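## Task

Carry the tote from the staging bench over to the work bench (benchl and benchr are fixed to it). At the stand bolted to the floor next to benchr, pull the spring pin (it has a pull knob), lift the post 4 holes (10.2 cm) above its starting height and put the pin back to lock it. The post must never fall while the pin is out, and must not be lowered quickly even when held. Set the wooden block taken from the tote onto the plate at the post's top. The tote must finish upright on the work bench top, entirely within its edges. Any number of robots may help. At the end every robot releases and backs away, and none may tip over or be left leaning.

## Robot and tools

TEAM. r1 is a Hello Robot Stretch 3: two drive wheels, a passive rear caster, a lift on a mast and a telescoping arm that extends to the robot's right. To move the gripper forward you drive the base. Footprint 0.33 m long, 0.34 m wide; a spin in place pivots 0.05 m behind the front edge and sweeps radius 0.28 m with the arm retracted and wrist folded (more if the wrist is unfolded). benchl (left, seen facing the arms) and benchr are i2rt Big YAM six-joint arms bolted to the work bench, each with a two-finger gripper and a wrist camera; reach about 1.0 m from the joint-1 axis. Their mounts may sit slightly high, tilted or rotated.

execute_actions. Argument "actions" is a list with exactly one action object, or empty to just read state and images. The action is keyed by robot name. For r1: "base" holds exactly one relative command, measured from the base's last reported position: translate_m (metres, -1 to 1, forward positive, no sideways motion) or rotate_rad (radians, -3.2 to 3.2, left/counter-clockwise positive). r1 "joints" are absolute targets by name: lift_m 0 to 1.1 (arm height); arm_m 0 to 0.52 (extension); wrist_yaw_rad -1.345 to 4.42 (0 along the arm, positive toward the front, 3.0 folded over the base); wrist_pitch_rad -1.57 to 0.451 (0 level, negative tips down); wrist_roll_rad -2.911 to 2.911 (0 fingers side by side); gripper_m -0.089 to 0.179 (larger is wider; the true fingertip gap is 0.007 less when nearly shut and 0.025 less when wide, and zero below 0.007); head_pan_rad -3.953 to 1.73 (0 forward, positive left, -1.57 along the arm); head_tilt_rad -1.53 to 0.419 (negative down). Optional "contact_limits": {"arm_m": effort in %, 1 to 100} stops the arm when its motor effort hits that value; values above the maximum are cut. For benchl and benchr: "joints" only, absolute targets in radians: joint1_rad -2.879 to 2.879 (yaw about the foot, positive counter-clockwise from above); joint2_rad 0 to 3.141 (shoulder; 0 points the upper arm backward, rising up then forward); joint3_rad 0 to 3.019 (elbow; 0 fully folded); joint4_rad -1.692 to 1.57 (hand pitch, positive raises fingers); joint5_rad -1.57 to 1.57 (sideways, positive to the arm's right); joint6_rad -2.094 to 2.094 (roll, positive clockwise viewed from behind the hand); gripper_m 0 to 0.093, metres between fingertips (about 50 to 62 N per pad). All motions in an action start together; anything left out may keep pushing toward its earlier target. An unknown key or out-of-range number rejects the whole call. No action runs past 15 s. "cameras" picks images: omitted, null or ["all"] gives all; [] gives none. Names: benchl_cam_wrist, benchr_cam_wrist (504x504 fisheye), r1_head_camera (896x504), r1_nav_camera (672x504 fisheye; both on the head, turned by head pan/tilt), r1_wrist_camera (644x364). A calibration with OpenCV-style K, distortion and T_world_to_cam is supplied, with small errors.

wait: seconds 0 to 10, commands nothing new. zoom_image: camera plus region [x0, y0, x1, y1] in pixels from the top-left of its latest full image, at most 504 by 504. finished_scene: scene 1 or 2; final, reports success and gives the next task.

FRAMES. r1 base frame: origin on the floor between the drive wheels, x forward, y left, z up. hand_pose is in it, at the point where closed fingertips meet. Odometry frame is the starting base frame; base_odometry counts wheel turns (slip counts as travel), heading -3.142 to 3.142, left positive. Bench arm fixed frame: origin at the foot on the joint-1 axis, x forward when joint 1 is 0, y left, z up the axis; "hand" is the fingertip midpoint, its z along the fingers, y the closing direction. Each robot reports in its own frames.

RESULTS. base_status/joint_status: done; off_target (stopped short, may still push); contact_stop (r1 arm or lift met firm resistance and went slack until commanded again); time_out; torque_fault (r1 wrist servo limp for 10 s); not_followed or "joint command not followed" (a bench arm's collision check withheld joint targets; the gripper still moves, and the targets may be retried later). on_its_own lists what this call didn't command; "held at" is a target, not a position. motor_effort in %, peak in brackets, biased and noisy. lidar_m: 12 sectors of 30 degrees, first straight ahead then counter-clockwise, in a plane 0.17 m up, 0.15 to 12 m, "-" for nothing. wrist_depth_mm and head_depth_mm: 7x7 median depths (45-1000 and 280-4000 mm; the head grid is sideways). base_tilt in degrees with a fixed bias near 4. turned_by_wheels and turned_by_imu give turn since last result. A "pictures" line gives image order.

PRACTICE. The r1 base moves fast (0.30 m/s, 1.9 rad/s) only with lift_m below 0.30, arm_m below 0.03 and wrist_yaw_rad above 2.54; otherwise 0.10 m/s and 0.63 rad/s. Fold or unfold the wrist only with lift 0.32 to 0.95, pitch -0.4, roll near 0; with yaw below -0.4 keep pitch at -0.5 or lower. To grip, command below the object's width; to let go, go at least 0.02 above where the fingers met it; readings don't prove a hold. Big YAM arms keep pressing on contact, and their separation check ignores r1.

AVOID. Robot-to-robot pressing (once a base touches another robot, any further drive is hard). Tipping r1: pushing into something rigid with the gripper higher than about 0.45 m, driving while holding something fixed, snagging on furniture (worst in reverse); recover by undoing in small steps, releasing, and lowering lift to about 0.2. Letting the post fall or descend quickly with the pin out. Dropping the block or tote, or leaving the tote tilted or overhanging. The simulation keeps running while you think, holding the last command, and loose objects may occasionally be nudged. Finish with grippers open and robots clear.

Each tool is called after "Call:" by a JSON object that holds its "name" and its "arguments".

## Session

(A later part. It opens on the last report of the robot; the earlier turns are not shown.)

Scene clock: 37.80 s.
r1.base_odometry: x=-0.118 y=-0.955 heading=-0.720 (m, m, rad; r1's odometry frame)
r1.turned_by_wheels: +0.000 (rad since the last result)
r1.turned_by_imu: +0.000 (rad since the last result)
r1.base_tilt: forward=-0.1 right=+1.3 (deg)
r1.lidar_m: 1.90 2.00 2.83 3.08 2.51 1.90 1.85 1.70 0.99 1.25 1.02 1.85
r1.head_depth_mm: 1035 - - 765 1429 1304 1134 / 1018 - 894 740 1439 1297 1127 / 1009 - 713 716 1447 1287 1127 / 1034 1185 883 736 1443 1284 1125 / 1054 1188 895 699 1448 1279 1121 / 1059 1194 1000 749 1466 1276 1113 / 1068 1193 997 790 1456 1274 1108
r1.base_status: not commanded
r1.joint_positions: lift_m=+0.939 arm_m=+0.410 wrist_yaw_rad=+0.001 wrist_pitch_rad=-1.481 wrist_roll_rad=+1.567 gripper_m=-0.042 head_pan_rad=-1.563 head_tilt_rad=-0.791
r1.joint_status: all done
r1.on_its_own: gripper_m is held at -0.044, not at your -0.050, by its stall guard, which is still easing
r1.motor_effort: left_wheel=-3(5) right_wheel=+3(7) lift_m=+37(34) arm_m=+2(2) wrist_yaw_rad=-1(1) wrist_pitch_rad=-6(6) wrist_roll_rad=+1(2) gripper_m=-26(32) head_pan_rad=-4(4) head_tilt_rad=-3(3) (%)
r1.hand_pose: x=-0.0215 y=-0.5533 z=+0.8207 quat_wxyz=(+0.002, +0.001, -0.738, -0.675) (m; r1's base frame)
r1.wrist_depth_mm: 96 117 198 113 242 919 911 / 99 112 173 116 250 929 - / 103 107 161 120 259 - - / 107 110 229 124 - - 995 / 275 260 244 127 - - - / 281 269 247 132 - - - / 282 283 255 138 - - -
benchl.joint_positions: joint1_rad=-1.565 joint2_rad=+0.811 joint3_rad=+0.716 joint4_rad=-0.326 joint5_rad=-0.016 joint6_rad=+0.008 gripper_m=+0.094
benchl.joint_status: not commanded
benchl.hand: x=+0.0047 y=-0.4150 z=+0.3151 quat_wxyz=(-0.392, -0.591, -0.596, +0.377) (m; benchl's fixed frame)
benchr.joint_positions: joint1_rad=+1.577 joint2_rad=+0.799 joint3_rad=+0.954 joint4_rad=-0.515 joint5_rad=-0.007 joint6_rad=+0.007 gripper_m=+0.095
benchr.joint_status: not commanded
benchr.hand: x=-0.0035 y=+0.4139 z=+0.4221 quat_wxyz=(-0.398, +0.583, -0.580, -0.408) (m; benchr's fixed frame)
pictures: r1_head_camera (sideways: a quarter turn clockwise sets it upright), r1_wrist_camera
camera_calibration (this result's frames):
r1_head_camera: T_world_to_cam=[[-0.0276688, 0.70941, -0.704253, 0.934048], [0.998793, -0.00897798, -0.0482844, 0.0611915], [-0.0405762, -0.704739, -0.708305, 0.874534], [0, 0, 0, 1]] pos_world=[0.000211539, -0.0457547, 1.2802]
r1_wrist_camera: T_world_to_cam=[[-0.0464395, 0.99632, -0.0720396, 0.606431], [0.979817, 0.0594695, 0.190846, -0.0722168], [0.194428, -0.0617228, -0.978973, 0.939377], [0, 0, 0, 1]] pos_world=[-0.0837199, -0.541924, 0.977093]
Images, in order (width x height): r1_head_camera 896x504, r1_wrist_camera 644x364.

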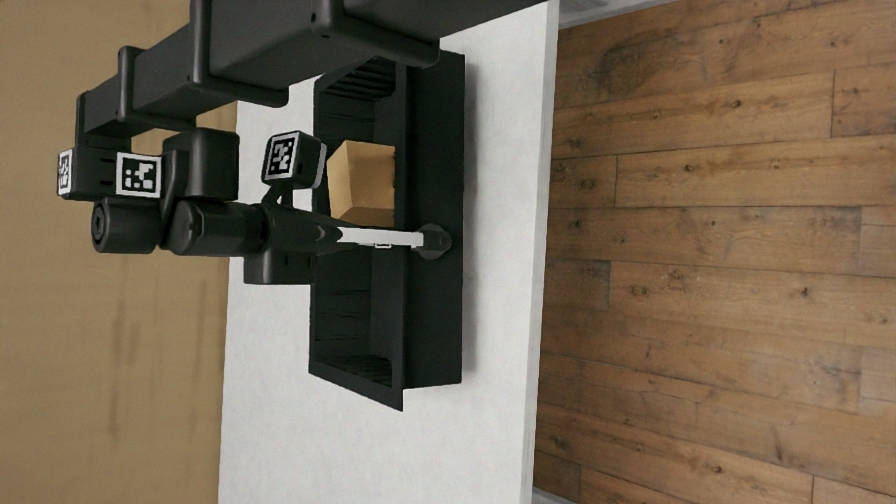

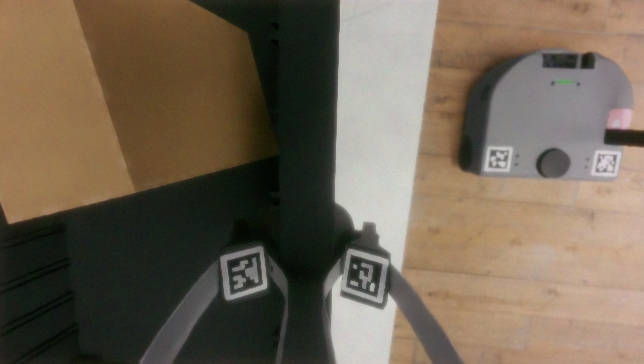

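Call:
{"name": "execute_actions", "arguments": {"actions": [{"r1":{"joints":{"lift_m":1.01,"gripper_m":-0.07}}}], "cameras": ["r1_head_camera","r1_wrist_camera"]}}

Scene clock: 39.80 s.
r1.base_odometry: x=-0.118 y=-0.955 heading=-0.720 (m, m, rad; r1's odometry frame)
r1.turned_by_wheels: +0.000 (rad since the last result)
r1.turned_by_imu: +0.000 (rad since the last result)
r1.base_tilt: forward=-0.1 right=+1.4 (deg)
r1.lidar_m: 1.90 2.00 2.83 3.08 2.51 1.89 1.85 1.69 1.00 1.25 1.03 1.85
r1.head_depth_mm: - 1209 1030 785 1427 1293 1128 / 1068 1187 1026 743 1451 1295 1129 / - 1171 858 738 1444 1293 1117 / 1041 - 926 737 1437 1281 1120 / 1053 1191 1006 730 1436 1282 1113 / 1059 1194 1002 750 1463 1271 1117 / 1066 1200 997 788 1456 1272 1109
r1.base_status: not commanded
r1.joint_positions: lift_m=+1.009 arm_m=+0.410 wrist_yaw_rad=+0.001 wrist_pitch_rad=-1.519 wrist_roll_rad=+1.568 gripper_m=-0.065 head_pan_rad=-1.563 head_tilt_rad=-0.791
r1.joint_status: gripper_m off_target (ended at -0.065, target -0.070); the others done
r1.motor_effort: left_wheel=-2(5) right_wheel=+3(5) lift_m=+40(38) arm_m=+1(2) wrist_yaw_rad=-1(1) wrist_pitch_rad=+6(7) wrist_roll_rad=+1(2) gripper_m=-31(99) head_pan_rad=-4(4) head_tilt_rad=-3(3) (%)
r1.hand_pose: x=-0.0216 y=-0.5438 z=+0.8908 quat_wxyz=(+0.002, +0.001, -0.725, -0.689) (m; r1's base frame)
r1.wrist_depth_mm: 262 290 242 158 994 - 997 / 217 275 251 127 - - - / 209 257 263 130 - - - / 216 302 271 173 - - - / 272 319 292 134 - - - / 281 323 309 139 - - - / 373 311 299 190 - - -
benchl.joint_positions: joint1_rad=-1.565 joint2_rad=+0.811 joint3_rad=+0.716 joint4_rad=-0.326 joint5_rad=-0.016 joint6_rad=+0.008 gripper_m=+0.094
benchl.joint_status: not commanded
benchl.hand: x=+0.0047 y=-0.4150 z=+0.3151 quat_wxyz=(-0.392, -0.591, -0.596, +0.377) (m; benchl's fixed frame)
benchr.joint_positions: joint1_rad=+1.577 joint2_rad=+0.799 joint3_rad=+0.954 joint4_rad=-0.515 joint5_rad=-0.007 joint6_rad=+0.007 gripper_m=+0.095
benchr.joint_status: not commanded
benchr.hand: x=-0.0035 y=+0.4139 z=+0.4221 quat_wxyz=(-0.398, +0.583, -0.580, -0.408) (m; benchr's fixed frame)
pictures: r1_head_camera (sideways: a quarter turn clockwise sets it upright), r1_wrist_camera
camera_calibration (this result's frames):
r1_head_camera: T_world_to_cam=[[-0.0276695, 0.709493, -0.704169, 0.933938], [0.998793, -0.00897213, -0.0482864, 0.0611941], [-0.0405767, -0.704655, -0.708389, 0.874643], [0, 0, 0, 1]] pos_world=[0.000211525, -0.0457521, 1.28019]
r1_wrist_camera: T_world_to_cam=[[-0.0459419, 0.998331, -0.0349925, 0.570107], [0.979847, 0.0518527, 0.192899, -0.0921233], [0.194392, -0.0254252, -0.980594, 1.02979], [0, 0, 0, 1]] pos_world=[-0.0837238, -0.538196, 1.04752]
Images, in order (width x height): r1_head_camera 896x504, r1_wrist_camera 644x364.

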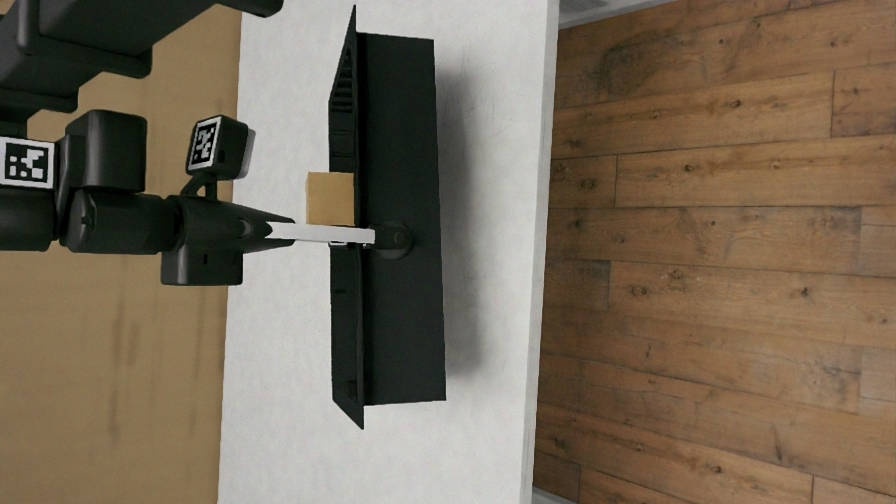

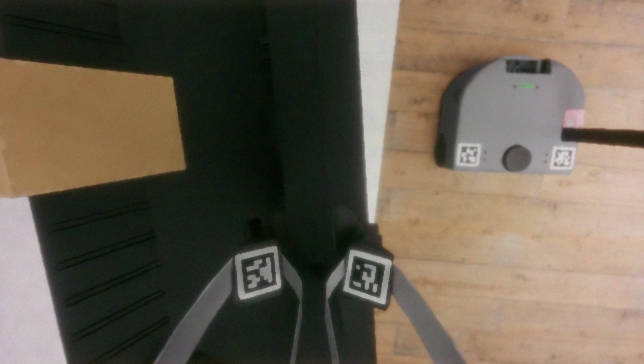

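Call:
{"name": "execute_actions", "arguments": {"actions": [{"r1":{"joints":{"wrist_pitch_rad":-1.05,"arm_m":0.31,"gripper_m":-0.06}}}], "cameras": ["r1_head_camera","r1_wrist_camera","benchl_cam_wrist"]}}

Scene clock: 42.47 s.
r1.base_odometry: x=-0.118 y=-0.955 heading=-0.720 (m, m, rad; r1's odometry frame)
r1.turned_by_wheels: +0.000 (rad since the last result)
r1.turned_by_imu: +0.000 (rad since the last result)
r1.base_tilt: forward=+0.0 right=+1.3 (deg)
r1.lidar_m: 1.90 2.01 2.83 3.07 2.50 1.90 1.85 1.69 0.99 1.24 1.03 1.85
r1.head_depth_mm: - 1216 996 787 1421 1301 1127 / - 1213 798 739 1455 1300 1127 / - - 748 737 1448 1293 1122 / 1054 - 809 736 1435 1279 1124 / 1059 1188 802 733 1430 1279 1122 / 1060 1192 781 748 1465 1276 1115 / 1067 1202 995 789 1452 1278 1107
r1.base_status: not commanded
r1.joint_positions: lift_m=+1.009 arm_m=+0.310 wrist_yaw_rad=+0.000 wrist_pitch_rad=-1.124 wrist_roll_rad=+1.578 gripper_m=-0.052 head_pan_rad=-1.563 head_tilt_rad=-0.791
r1.joint_status: wrist_pitch_rad off_target (ended at -1.124, target -1.050); gripper_m off_target (ended at -0.052, target -0.060); the others done
r1.on_its_own: gripper_m is held at -0.054, not at your -0.060, by its stall guard, which is still easing
r1.motor_effort: left_wheel=-2(3) right_wheel=+2(3) lift_m=+39(40) arm_m=-3(5) wrist_yaw_rad=-1(1) wrist_pitch_rad=+23(26) wrist_roll_rad=-3(3) gripper_m=-30(35) head_pan_rad=-4(4) head_tilt_rad=-3(3) (%)
r1.hand_pose: x=-0.0215 y=-0.5440 z=+0.9064 quat_wxyz=(-0.003, -0.002, -0.846, -0.533) (m; r1's base frame)
r1.wrist_depth_mm: 275 305 271 130 299 863 804 / 212 265 276 133 306 903 837 / 215 248 286 137 314 931 883 / 254 290 293 172 326 933 889 / 598 316 312 136 333 972 901 / 625 317 339 143 - 995 928 / 678 314 315 149 362 - 937
benchl.joint_positions: joint1_rad=-1.565 joint2_rad=+0.811 joint3_rad=+0.716 joint4_rad=-0.326 joint5_rad=-0.016 joint6_rad=+0.008 gripper_m=+0.094
benchl.joint_status: not commanded
benchl.hand: x=+0.0047 y=-0.4150 z=+0.3151 quat_wxyz=(-0.392, -0.591, -0.596, +0.377) (m; benchl's fixed frame)
benchr.joint_positions: joint1_rad=+1.577 joint2_rad=+0.799 joint3_rad=+0.954 joint4_rad=-0.515 joint5_rad=-0.007 joint6_rad=+0.007 gripper_m=+0.095
benchr.joint_status: not commanded
benchr.hand: x=-0.0035 y=+0.4139 z=+0.4221 quat_wxyz=(-0.398, +0.583, -0.580, -0.408) (m; benchr's fixed frame)
pictures: benchl_cam_wrist, r1_head_camera (sideways: a quarter turn clockwise sets it upright), r1_wrist_camera
camera_calibration (this result's frames):
benchl_cam_wrist: T_world_to_cam=[[-0.999881, -0.0140786, -0.00624334, -0.00117799], [-0.00906016, 0.865537, -0.500763, 0.519322], [0.0124539, -0.500647, -0.865562, 0.192119], [0, 0, 0, 1]] pos_world=[0.00113467, -0.353325, 0.426341]
r1_head_camera: T_world_to_cam=[[-0.0276694, 0.709493, -0.704169, 0.933938], [0.998793, -0.00897224, -0.0482864, 0.0611941], [-0.0405768, -0.704655, -0.708389, 0.874643], [0, 0, 0, 1]] pos_world=[0.000211519, -0.0457521, 1.28019]
r1_wrist_camera: T_world_to_cam=[[-0.0349774, 0.908539, -0.416333, 0.867898], [0.98023, 0.112367, 0.162859, -0.0350016], [0.194746, -0.402406, -0.894507, 0.761946], [0, 0, 0, 1]] pos_world=[-0.0837197, -0.477975, 1.0486]
Images, in order (width x height): benchl_cam_wrist 504x504, r1_head_camera 896x504, r1_wrist_camera 644x364.

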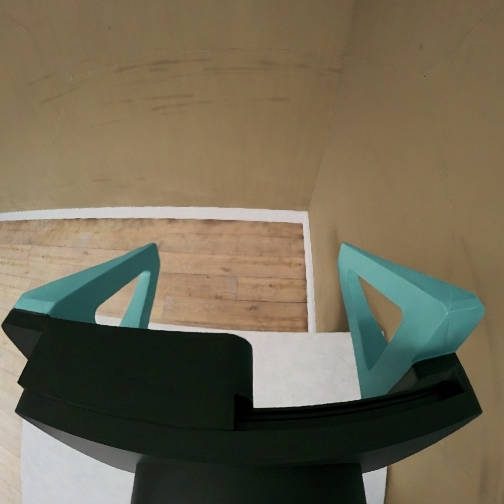

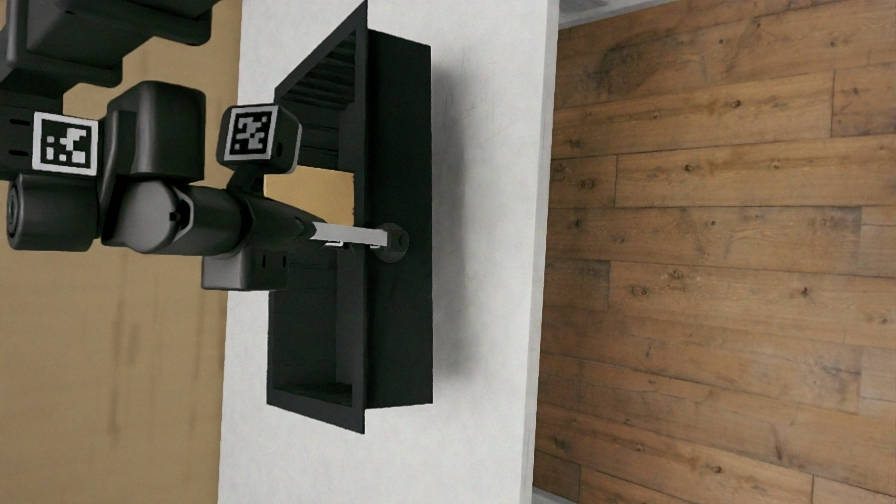

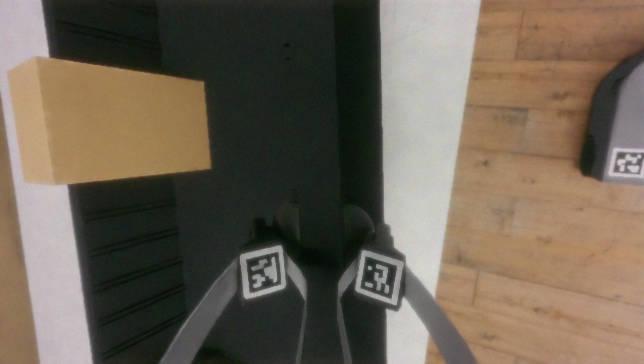

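Call:
{"name": "execute_actions", "arguments": {"actions": [{"r1":{"base":{"rotate_rad":1.57},"joints":{"wrist_pitch_rad":-0.9,"arm_m":0.1,"lift_m":1.05}}}], "cameras": ["r1_wrist_camera"]}}

Call:
{"name": "execute_actions", "arguments": {"actions": [{"r1":{"base":{"translate_m":1},"joints":{"gripper_m":-0.055}}}], "cameras": ["r1_wrist_camera"]}}

Call:
{"name": "execute_actions", "arguments": {"actions": [{"r1":{"base":{"translate_m":1},"joints":{"gripper_m":-0.06}}}], "cameras": ["r1_wrist_camera"]}}

Call:
{"name": "execute_actions", "arguments": {"actions": [{"r1":{"base":{"rotate_rad":1.57},"joints":{"head_tilt_rad":-0.6,"head_pan_rad":-1.9}}}]}}

Scene clock: 48.33 s.
r1.base_odometry: x=-0.118 y=-0.955 heading=+0.850 (m, m, rad; r1's odometry frame)
r1.turned_by_wheels: +1.570 (rad since the last result)
r1.turned_by_imu: +1.573 (rad since the last result)
r1.base_tilt: forward=-0.1 right=+1.4 (deg)
r1.lidar_m: 3.08 2.49 1.89 1.85 1.68 0.99 1.24 1.02 1.88 1.90 2.01 2.85
r1.head_depth_mm: - - - 474 1488 1298 1133 / - - - 465 1490 1300 1128 / - - - 462 1440 1291 1126 / 1633 1869 - 447 1442 1286 1119 / 1638 1880 2059 452 1431 1288 1125 / 1653 1884 650 448 1429 1274 1114 / 1663 1909 2102 463 1453 1270 1110
r1.base_status: done
r1.joint_positions: lift_m=+1.049 arm_m=+0.100 wrist_yaw_rad=-0.001 wrist_pitch_rad=-0.983 wrist_roll_rad=+1.582 gripper_m=-0.025 head_pan_rad=-1.563 head_tilt_rad=-0.791
r1.joint_status: wrist_pitch_rad off_target (ended at -0.983, target -0.900); the others done
r1.on_its_own: gripper_m is held at -0.026, not at your -0.060, by its stall guard, which is still easing
r1.motor_effort: left_wheel=-3(9) right_wheel=+4(10) lift_m=+40(41) arm_m=-3(4) wrist_yaw_rad=+0(2) wrist_pitch_rad=+26(30) wrist_roll_rad=-5(5) gripper_m=-23(30) head_pan_rad=-4(4) head_tilt_rad=-3(3) (%)
r1.hand_pose: x=-0.0217 y=-0.3670 z=+0.9611 quat_wxyz=(-0.005, -0.004, -0.881, -0.472) (m; r1's base frame)
r1.wrist_depth_mm: - 317 321 158 - 937 824 / - 268 309 161 - 923 860 / - 254 302 161 - 945 - / - 321 334 162 - - 897 / - 348 363 138 - - 907 / - 348 361 147 - - 925 / - - 347 176 223 - 944
benchl.joint_positions: joint1_rad=-1.565 joint2_rad=+0.811 joint3_rad=+0.716 joint4_rad=-0.326 joint5_rad=-0.016 joint6_rad=+0.008 gripper_m=+0.094
benchl.joint_status: not commanded
benchl.hand: x=+0.0047 y=-0.4150 z=+0.3151 quat_wxyz=(-0.392, -0.591, -0.596, +0.377) (m; benchl's fixed frame)
benchr.joint_positions: joint1_rad=+1.577 joint2_rad=+0.799 joint3_rad=+0.954 joint4_rad=-0.515 joint5_rad=-0.007 joint6_rad=+0.007 gripper_m=+0.095
benchr.joint_status: not commanded
benchr.hand: x=-0.0035 y=+0.4139 z=+0.4221 quat_wxyz=(-0.398, +0.583, -0.580, -0.408) (m; benchr's fixed frame)
pictures: r1_wrist_camera
camera_calibration (this result's frames):
r1_wrist_camera: T_world_to_cam=[[-0.029295, 0.841444, -0.53955, 0.823785], [0.98054, 0.12902, 0.147971, -0.043218], [0.194122, -0.524716, -0.828849, 0.774181], [0, 0, 0, 1]] pos_world=[-0.0837755, -0.281368, 1.09255]
Images, in order (width x height): r1_wrist_camera 644x364.

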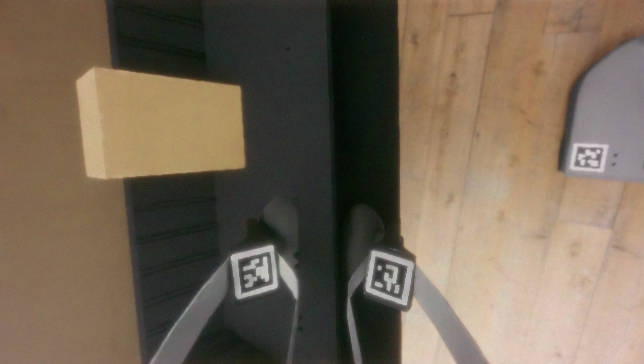

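Scene clock: 59.83 s.
r1.base_odometry: x=+0.542 y=-0.204 heading=+0.850 (m, m, rad; r1's odometry frame)
r1.turned_by_wheels: +0.000 (rad since the last result)
r1.turned_by_imu: -0.003 (rad since the last result)
r1.base_tilt: forward=-0.1 right=+1.4 (deg)
r1.lidar_m: 2.11 2.23 1.84 1.80 1.90 1.89 2.24 1.94 2.00 1.96 2.05 2.25
r1.head_depth_mm: - - - 476 1483 1299 1134 / - - - 466 1489 1294 1130 / - - - 463 1444 1297 1124 / 1677 1909 - 445 1430 1292 1119 / 1676 1954 2104 449 1438 1284 1115 / 1702 1940 646 445 1433 1275 1109 / 1701 1955 2141 458 1457 1274 1110
r1.base_status: done
r1.joint_positions: lift_m=+1.049 arm_m=+0.100 wrist_yaw_rad=+0.000 wrist_pitch_rad=-0.987 wrist_roll_rad=+1.581 gripper_m=-0.021 head_pan_rad=-1.563 head_tilt_rad=-0.791
r1.joint_status: gripper_m off_target (ended at -0.021, target -0.055)
r1.on_its_own: gripper_m is held at -0.022, not at your -0.055, by its stall guard, which is not easing now
r1.motor_effort: left_wheel=-3(4) right_wheel=+3(9) lift_m=+40(40) arm_m=-3(4) wrist_yaw_rad=+0(2) wrist_pitch_rad=+27(28) wrist_roll_rad=-4(6) gripper_m=-23(99) head_pan_rad=-4(4) head_tilt_rad=-3(3) (%)
r1.hand_pose: x=-0.0216 y=-0.3662 z=+0.9607 quat_wxyz=(-0.004, -0.003, -0.881, -0.474) (m; r1's base frame)
r1.wrist_depth_mm: - 320 331 159 - 908 859 / - 275 314 162 - 964 874 / - 256 301 163 - 968 - / - 320 332 164 - - 897 / - 346 370 144 - - 908 / - - 357 148 - - 916 / - - 350 176 218 - 955
benchl.joint_positions: joint1_rad=-1.565 joint2_rad=+0.811 joint3_rad=+0.716 joint4_rad=-0.326 joint5_rad=-0.016 joint6_rad=+0.008 gripper_m=+0.094
benchl.joint_status: not commanded
benchl.hand: x=+0.0047 y=-0.4150 z=+0.3151 quat_wxyz=(-0.392, -0.591, -0.596, +0.377) (m; benchl's fixed frame)
benchr.joint_positions: joint1_rad=+1.577 joint2_rad=+0.799 joint3_rad=+0.954 joint4_rad=-0.515 joint5_rad=-0.007 joint6_rad=+0.007 gripper_m=+0.095
benchr.joint_status: not commanded
benchr.hand: x=-0.0035 y=+0.4139 z=+0.4221 quat_wxyz=(-0.398, +0.583, -0.580, -0.408) (m; benchr's fixed frame)
pictures: r1_wrist_camera
camera_calibration (this result's frames):
r1_wrist_camera: T_world_to_cam=[[-0.0317566, 0.843207, -0.53665, 0.820715], [0.980369, 0.130814, 0.147527, -0.0422946], [0.194597, -0.521431, -0.830808, 0.777326], [0, 0, 0, 1]] pos_world=[-0.083738, -0.281178, 1.09249]
Images, in order (width x height): r1_wrist_camera 644x364.

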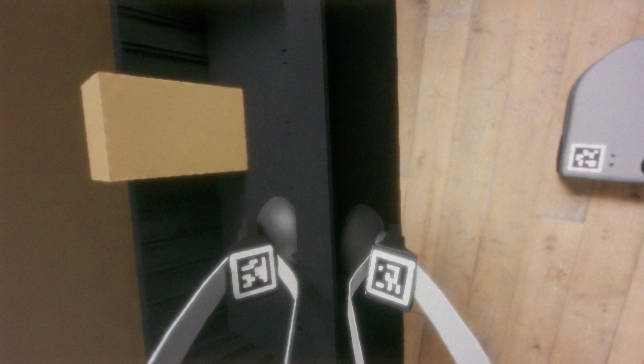

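Scene clock: 71.33 s.
r1.base_odometry: x=+1.202 y=+0.547 heading=+0.849 (m, m, rad; r1's odometry frame)
r1.turned_by_wheels: +0.000 (rad since the last result)
r1.turned_by_imu: -0.003 (rad since the last result)
r1.base_tilt: forward=-0.1 right=+1.3 (deg)
r1.lidar_m: 1.50 1.32 1.79 1.75 1.84 2.61 2.86 2.71 2.05 2.00 2.04 1.15
r1.head_depth_mm: - - - 479 1452 1305 1126 / - - - 464 1452 1298 1128 / - - - 459 1443 1290 1124 / 1726 1971 - 444 1437 1288 1121 / 1731 1985 2170 451 1427 1286 1113 / 1739 1983 650 447 1421 1276 1114 / 1750 1983 2187 477 1458 1273 1108
r1.base_status: done
r1.joint_positions: lift_m=+1.049 arm_m=+0.100 wrist_yaw_rad=+0.000 wrist_pitch_rad=-0.987 wrist_roll_rad=+1.581 gripper_m=-0.022 head_pan_rad=-1.563 head_tilt_rad=-0.791
r1.joint_status: gripper_m off_target (ended at -0.022, target -0.060)
r1.on_its_own: gripper_m is held at -0.023, not at your -0.060, by its stall guard, which is not easing now
r1.motor_effort: left_wheel=-3(5) right_wheel=+3(7) lift_m=+40(40) arm_m=-3(3) wrist_yaw_rad=+0(0) wrist_pitch_rad=+27(28) wrist_roll_rad=-4(4) gripper_m=-23(99) head_pan_rad=-4(4) head_tilt_rad=-3(3) (%)
r1.hand_pose: x=-0.0216 y=-0.3662 z=+0.9607 quat_wxyz=(-0.004, -0.003, -0.880, -0.474) (m; r1's base frame)
r1.wrist_depth_mm: - 323 334 140 982 903 837 / - 257 307 164 - 961 872 / - 256 302 166 - 959 - / - 324 342 170 - - 875 / - 346 366 140 - - 900 / - 347 362 148 - - 903 / - - 343 176 223 - 915
benchl.joint_positions: joint1_rad=-1.565 joint2_rad=+0.811 joint3_rad=+0.716 joint4_rad=-0.326 joint5_rad=-0.016 joint6_rad=+0.008 gripper_m=+0.094
benchl.joint_status: not commanded
benchl.hand: x=+0.0047 y=-0.4150 z=+0.3151 quat_wxyz=(-0.392, -0.591, -0.596, +0.377) (m; benchl's fixed frame)
benchr.joint_positions: joint1_rad=+1.577 joint2_rad=+0.799 joint3_rad=+0.954 joint4_rad=-0.515 joint5_rad=-0.007 joint6_rad=+0.007 gripper_m=+0.095
benchr.joint_status: not commanded
benchr.hand: x=-0.0035 y=+0.4139 z=+0.4221 quat_wxyz=(-0.398, +0.583, -0.580, -0.408) (m; benchr's fixed frame)
pictures: r1_wrist_camera
camera_calibration (this result's frames):
r1_wrist_camera: T_world_to_cam=[[-0.0317556, 0.84326, -0.536566, 0.820633], [0.980369, 0.130799, 0.14754, -0.042316], [0.194597, -0.521348, -0.83086, 0.777416], [0, 0, 0, 1]] pos_world=[-0.083738, -0.281168, 1.09249]
Images, in order (width x height): r1_wrist_camera 644x364.

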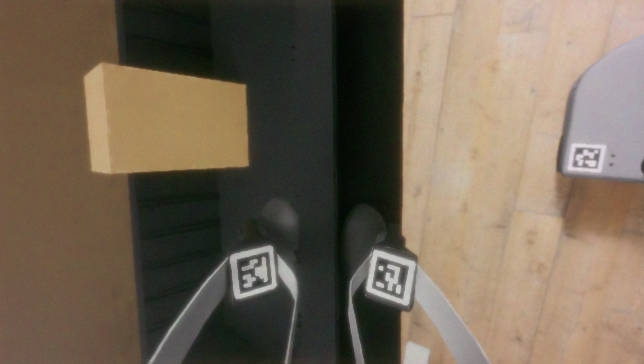

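Scene clock: 74.77 s.
r1.base_odometry: x=+1.202 y=+0.547 heading=+2.419 (m, m, rad; r1's odometry frame)
r1.turned_by_wheels: +1.570 (rad since the last result)
r1.turned_by_imu: +1.573 (rad since the last result)
r1.base_tilt: forward=+0.0 right=+1.3 (deg)
r1.lidar_m: 1.75 1.84 2.64 2.86 2.70 2.05 2.00 2.02 1.15 1.50 1.32 1.79
r1.head_depth_mm: 1406 - - - 1770 1441 1208 / 1364 - - 1102 1711 1439 1208 / 1288 - 1477 964 516 1396 1203 / 1281 - - - 482 1429 1200 / 1228 - - - 458 1388 1197 / 1211 - - - - 1350 1190 / 1131 1028 - - 410 434 1191
r1.base_status: done
r1.joint_positions: lift_m=+1.049 arm_m=+0.100 wrist_yaw_rad=+0.002 wrist_pitch_rad=-0.985 wrist_roll_rad=+1.575 gripper_m=-0.019 head_pan_rad=-1.893 head_tilt_rad=-0.606
r1.joint_status: all done
r1.on_its_own: gripper_m is held at -0.020, not at your -0.060, by its stall guard, which is not easing now
r1.motor_effort: left_wheel=-3(9) right_wheel=+3(10) lift_m=+40(40) arm_m=-3(3) wrist_yaw_rad=-2(2) wrist_pitch_rad=+27(28) wrist_roll_rad=-1(5) gripper_m=-23(25) head_pan_rad=-4(33) head_tilt_rad=+2(14) (%)
r1.hand_pose: x=-0.0213 y=-0.3666 z=+0.9609 quat_wxyz=(-0.001, +0.000, -0.881, -0.473) (m; r1's base frame)
r1.wrist_depth_mm: 720 331 337 158 998 920 833 / 732 268 315 160 - 964 852 / 863 261 306 162 - 986 - / 938 321 343 171 - 998 864 / 993 343 366 140 - - 915 / 865 764 360 148 - - 932 / - 835 352 176 221 - 937
benchl.joint_positions: joint1_rad=-1.565 joint2_rad=+0.811 joint3_rad=+0.716 joint4_rad=-0.326 joint5_rad=-0.016 joint6_rad=+0.008 gripper_m=+0.094
benchl.joint_status: not commanded
benchl.hand: x=+0.0047 y=-0.4150 z=+0.3151 quat_wxyz=(-0.392, -0.591, -0.596, +0.377) (m; benchl's fixed frame)
benchr.joint_positions: joint1_rad=+1.577 joint2_rad=+0.799 joint3_rad=+0.954 joint4_rad=-0.515 joint5_rad=-0.007 joint6_rad=+0.007 gripper_m=+0.095
benchr.joint_status: not commanded
benchr.hand: x=-0.0035 y=+0.4139 z=+0.4221 quat_wxyz=(-0.398, +0.583, -0.580, -0.408) (m; benchr's fixed frame)
pictures: benchl_cam_wrist, benchr_cam_wrist, r1_head_camera (sideways: a quarter turn clockwise sets it upright), r1_nav_camera (sideways: a quarter turn counterclockwise sets it upright), r1_wrist_camera
camera_calibration (this result's frames):
benchl_cam_wrist: T_world_to_cam=[[-0.999881, -0.0140786, -0.00624334, -0.00117799], [-0.00906016, 0.865537, -0.500763, 0.519322], [0.0124539, -0.500647, -0.865562, 0.192119], [0, 0, 0, 1]] pos_world=[0.00113467, -0.353325, 0.426341]
benchr_cam_wrist: T_world_to_cam=[[0.999927, 0.0104668, -0.00603339, 0.00199704], [0.00532034, -0.829873, -0.557926, 0.584715], [-0.0108467, 0.557853, -0.829869, 0.241431], [0, 0, 0, 1]] pos_world=[-0.00248906, 0.350536, 0.526596]
r1_head_camera: T_world_to_cam=[[0.158756, 0.545972, -0.822624, 1.0872], [0.939351, -0.340069, -0.0444196, 0.0565337], [-0.304, -0.765681, -0.566848, 0.692133], [0, 0, 0, 1]] pos_world=[-0.0152958, -0.0444035, 1.2892]
r1_nav_camera: T_world_to_cam=[[-0.23002, -0.54285, 0.807716, -1.00089], [-0.933554, 0.357523, -0.0255721, 0.0880673], [-0.274895, -0.759929, -0.589017, 0.72508], [0, 0, 0, 1]] pos_world=[0.0513108, -0.0238123, 1.23778]
r1_wrist_camera: T_world_to_cam=[[-0.0391059, 0.84205, -0.537979, 0.82186], [0.979867, 0.137806, 0.144468, -0.0370817], [0.195786, -0.521498, -0.830486, 0.776938], [0, 0, 0, 1]] pos_world=[-0.0836386, -0.281765, 1.09274]
Images, in order (width x height): benchl_cam_wrist 504x504, benchr_cam_wrist 504x504, r1_head_camera 896x504, r1_nav_camera 672x504, r1_wrist_camera 644x364.

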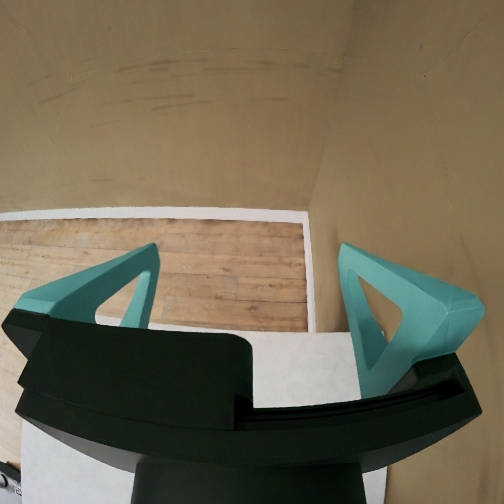

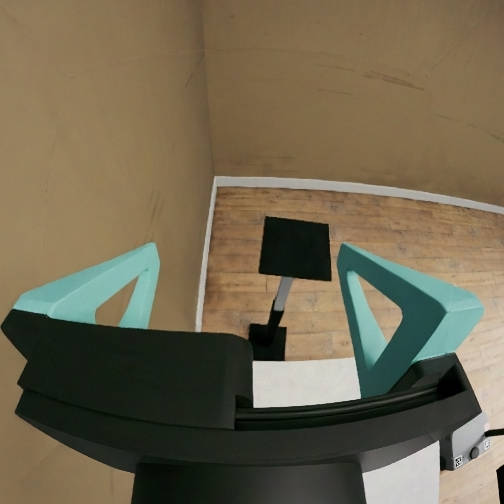

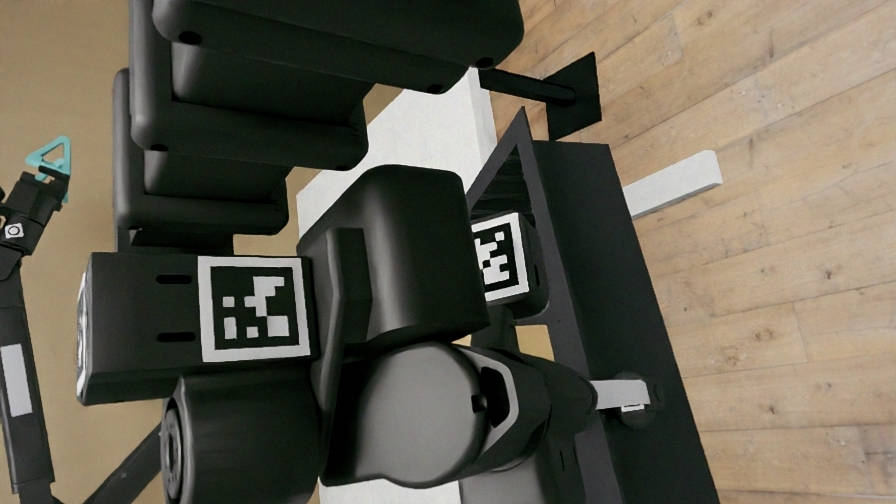

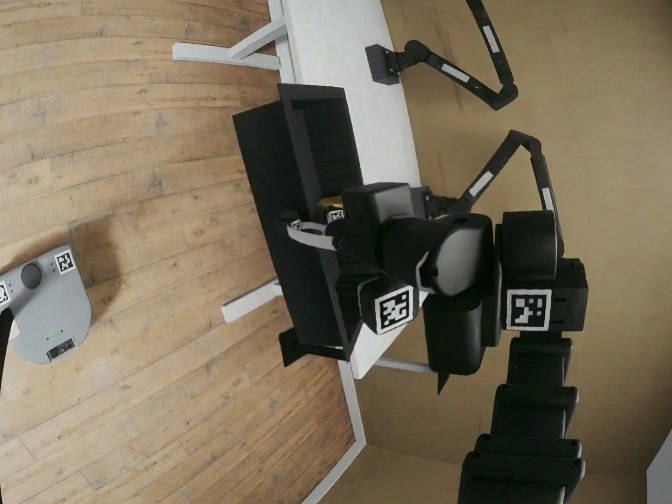

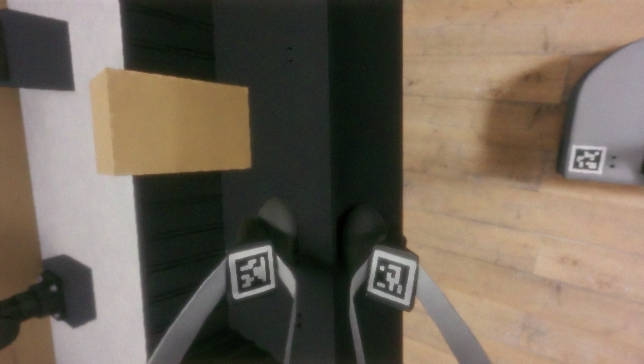

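Call:
{"name": "execute_actions", "arguments": {"actions": [{"r1":{"joints":{"arm_m":0.51,"head_pan_rad":-1.57}}}], "cameras": []}}

Call:
{"name": "execute_actions", "arguments": {"actions": [{"r1":{"joints":{"lift_m":0.96}}}], "cameras": ["r1_head_camera","r1_wrist_camera"]}}

Scene clock: 79.97 s.
r1.base_odometry: x=+1.202 y=+0.547 heading=+2.419 (m, m, rad; r1's odometry frame)
r1.turned_by_wheels: +0.000 (rad since the last result)
r1.turned_by_imu: +0.000 (rad since the last result)
r1.base_tilt: forward=-0.1 right=+1.4 (deg)
r1.lidar_m: 1.75 1.84 2.65 2.86 2.70 2.05 2.01 2.02 1.15 1.50 1.32 1.79
r1.head_depth_mm: 1089 - 1448 1041 1616 1404 1212 / 981 1395 1450 988 1704 1436 1200 / 984 1312 949 981 1715 1444 1203 / 1021 1352 865 979 1702 1426 1202 / 1233 1380 987 972 1763 1424 1199 / 1205 1373 1360 1008 1748 1416 1192 / 1220 1354 1237 1000 1747 1415 1194
r1.base_status: not commanded
r1.joint_positions: lift_m=+1.049 arm_m=+0.510 wrist_yaw_rad=+0.000 wrist_pitch_rad=-0.985 wrist_roll_rad=+1.581 gripper_m=-0.019 head_pan_rad=-1.577 head_tilt_rad=-0.606
r1.joint_status: all done
r1.on_its_own: gripper_m is held at -0.020, not at your -0.060, by its stall guard, which is not easing now
r1.motor_effort: left_wheel=-4(4) right_wheel=+4(4) lift_m=+40(40) arm_m=+3(2) wrist_yaw_rad=+0(0) wrist_pitch_rad=+27(27) wrist_roll_rad=-3(5) gripper_m=-22(23) head_pan_rad=+5(34) head_tilt_rad=+2(2) (%)
r1.hand_pose: x=-0.0216 y=-0.7760 z=+0.9609 quat_wxyz=(-0.004, -0.003, -0.881, -0.473) (m; r1's base frame)
r1.wrist_depth_mm: 423 325 343 157 334 899 815 / 639 265 315 159 340 896 843 / 679 260 304 161 348 958 879 / 687 326 345 170 356 961 889 / 700 344 368 141 377 - 901 / 717 740 359 149 398 - 908 / 749 660 348 167 222 - 909
benchl.joint_positions: joint1_rad=-1.565 joint2_rad=+0.811 joint3_rad=+0.716 joint4_rad=-0.326 joint5_rad=-0.016 joint6_rad=+0.008 gripper_m=+0.094
benchl.joint_status: not commanded
benchl.hand: x=+0.0047 y=-0.4150 z=+0.3151 quat_wxyz=(-0.392, -0.591, -0.596, +0.377) (m; benchl's fixed frame)
benchr.joint_positions: joint1_rad=+1.577 joint2_rad=+0.799 joint3_rad=+0.954 joint4_rad=-0.515 joint5_rad=-0.007 joint6_rad=+0.007 gripper_m=+0.095
benchr.joint_status: not commanded
benchr.hand: x=-0.0035 y=+0.4139 z=+0.4221 quat_wxyz=(-0.398, +0.583, -0.580, -0.408) (m; benchr's fixed frame)
pictures: none
No camera images: the call's "cameras" was empty. Leave "cameras" out to get every camera's image.

Scene clock: 81.63 s.
r1.base_odometry: x=+1.202 y=+0.547 heading=+2.419 (m, m, rad; r1's odometry frame)
r1.turned_by_wheels: +0.000 (rad since the last result)
r1.turned_by_imu: +0.000 (rad since the last result)
r1.base_tilt: forward=-0.1 right=+1.4 (deg)
r1.lidar_m: 1.75 1.84 2.64 2.85 2.69 2.05 2.00 2.02 1.15 1.50 1.32 1.79
r1.head_depth_mm: 1224 1356 - - 1505 1395 1207 / 1232 1339 - 945 1726 1438 1204 / 1237 1312 1199 904 1717 1438 1201 / 1043 1358 1057 900 1714 1437 1206 / 1231 1377 1464 897 1760 1419 1195 / 1198 1371 1454 966 1750 1410 1195 / 1218 1357 1240 1001 1745 1417 1190
r1.base_status: not commanded
r1.joint_positions: lift_m=+0.960 arm_m=+0.510 wrist_yaw_rad=+0.000 wrist_pitch_rad=-0.985 wrist_roll_rad=+1.581 gripper_m=-0.019 head_pan_rad=-1.577 head_tilt_rad=-0.606
r1.joint_status: all done
r1.on_its_own: gripper_m is held at -0.020, not at your -0.060, by its stall guard, which is not easing now
r1.motor_effort: left_wheel=-4(4) right_wheel=+4(4) lift_m=+20(40) arm_m=+3(3) wrist_yaw_rad=+0(0) wrist_pitch_rad=+27(27) wrist_roll_rad=-4(3) gripper_m=-22(23) head_pan_rad=+5(5) head_tilt_rad=+2(2) (%)
r1.hand_pose: x=-0.0216 y=-0.7760 z=+0.8720 quat_wxyz=(-0.004, -0.003, -0.881, -0.473) (m; r1's base frame)
r1.wrist_depth_mm: 384 323 336 158 249 827 771 / 425 267 312 158 257 844 764 / 631 261 304 160 264 902 769 / 652 326 346 170 277 907 816 / 676 346 367 140 292 912 814 / 704 570 360 149 - 941 831 / 730 594 347 167 221 985 857
benchl.joint_positions: joint1_rad=-1.565 joint2_rad=+0.811 joint3_rad=+0.716 joint4_rad=-0.326 joint5_rad=-0.016 joint6_rad=+0.008 gripper_m=+0.094
benchl.joint_status: not commanded
benchl.hand: x=+0.0047 y=-0.4150 z=+0.3151 quat_wxyz=(-0.392, -0.591, -0.596, +0.377) (m; benchl's fixed frame)
benchr.joint_positions: joint1_rad=+1.577 joint2_rad=+0.799 joint3_rad=+0.954 joint4_rad=-0.515 joint5_rad=-0.007 joint6_rad=+0.007 gripper_m=+0.095
benchr.joint_status: not commanded
benchr.hand: x=-0.0035 y=+0.4139 z=+0.4221 quat_wxyz=(-0.398, +0.583, -0.580, -0.408) (m; benchr's fixed frame)
pictures: r1_head_camera (sideways: a quarter turn clockwise sets it upright), r1_wrist_camera
camera_calibration (this result's frames):
r1_head_camera: T_world_to_cam=[[-0.0186949, 0.568182, -0.822691, 1.08837], [0.998518, -0.0314582, -0.0444166, 0.0561689], [-0.0511171, -0.822302, -0.566751, 0.690465], [0, 0, 0, 1]] pos_world=[-0.000444198, -0.0488546, 1.28921]
r1_wrist_camera: T_world_to_cam=[[-0.0318104, 0.84227, -0.538117, 1.11915], [0.980366, 0.131118, 0.147275, 0.0248528], [0.194602, -0.522867, -0.829904, 0.488039], [0, 0, 0, 1]] pos_world=[-0.0837376, -0.690702, 1.0036]
Images, in order (width x height): r1_head_camera 896x504, r1_wrist_camera 644x364.

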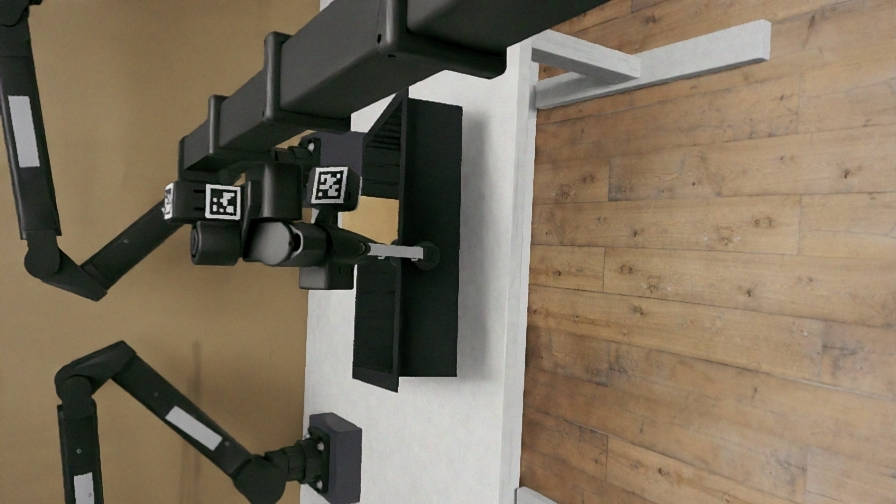

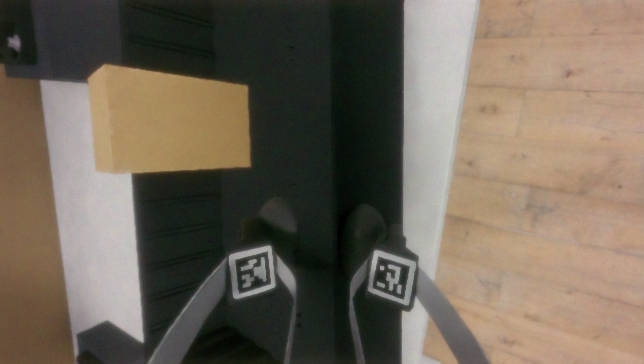

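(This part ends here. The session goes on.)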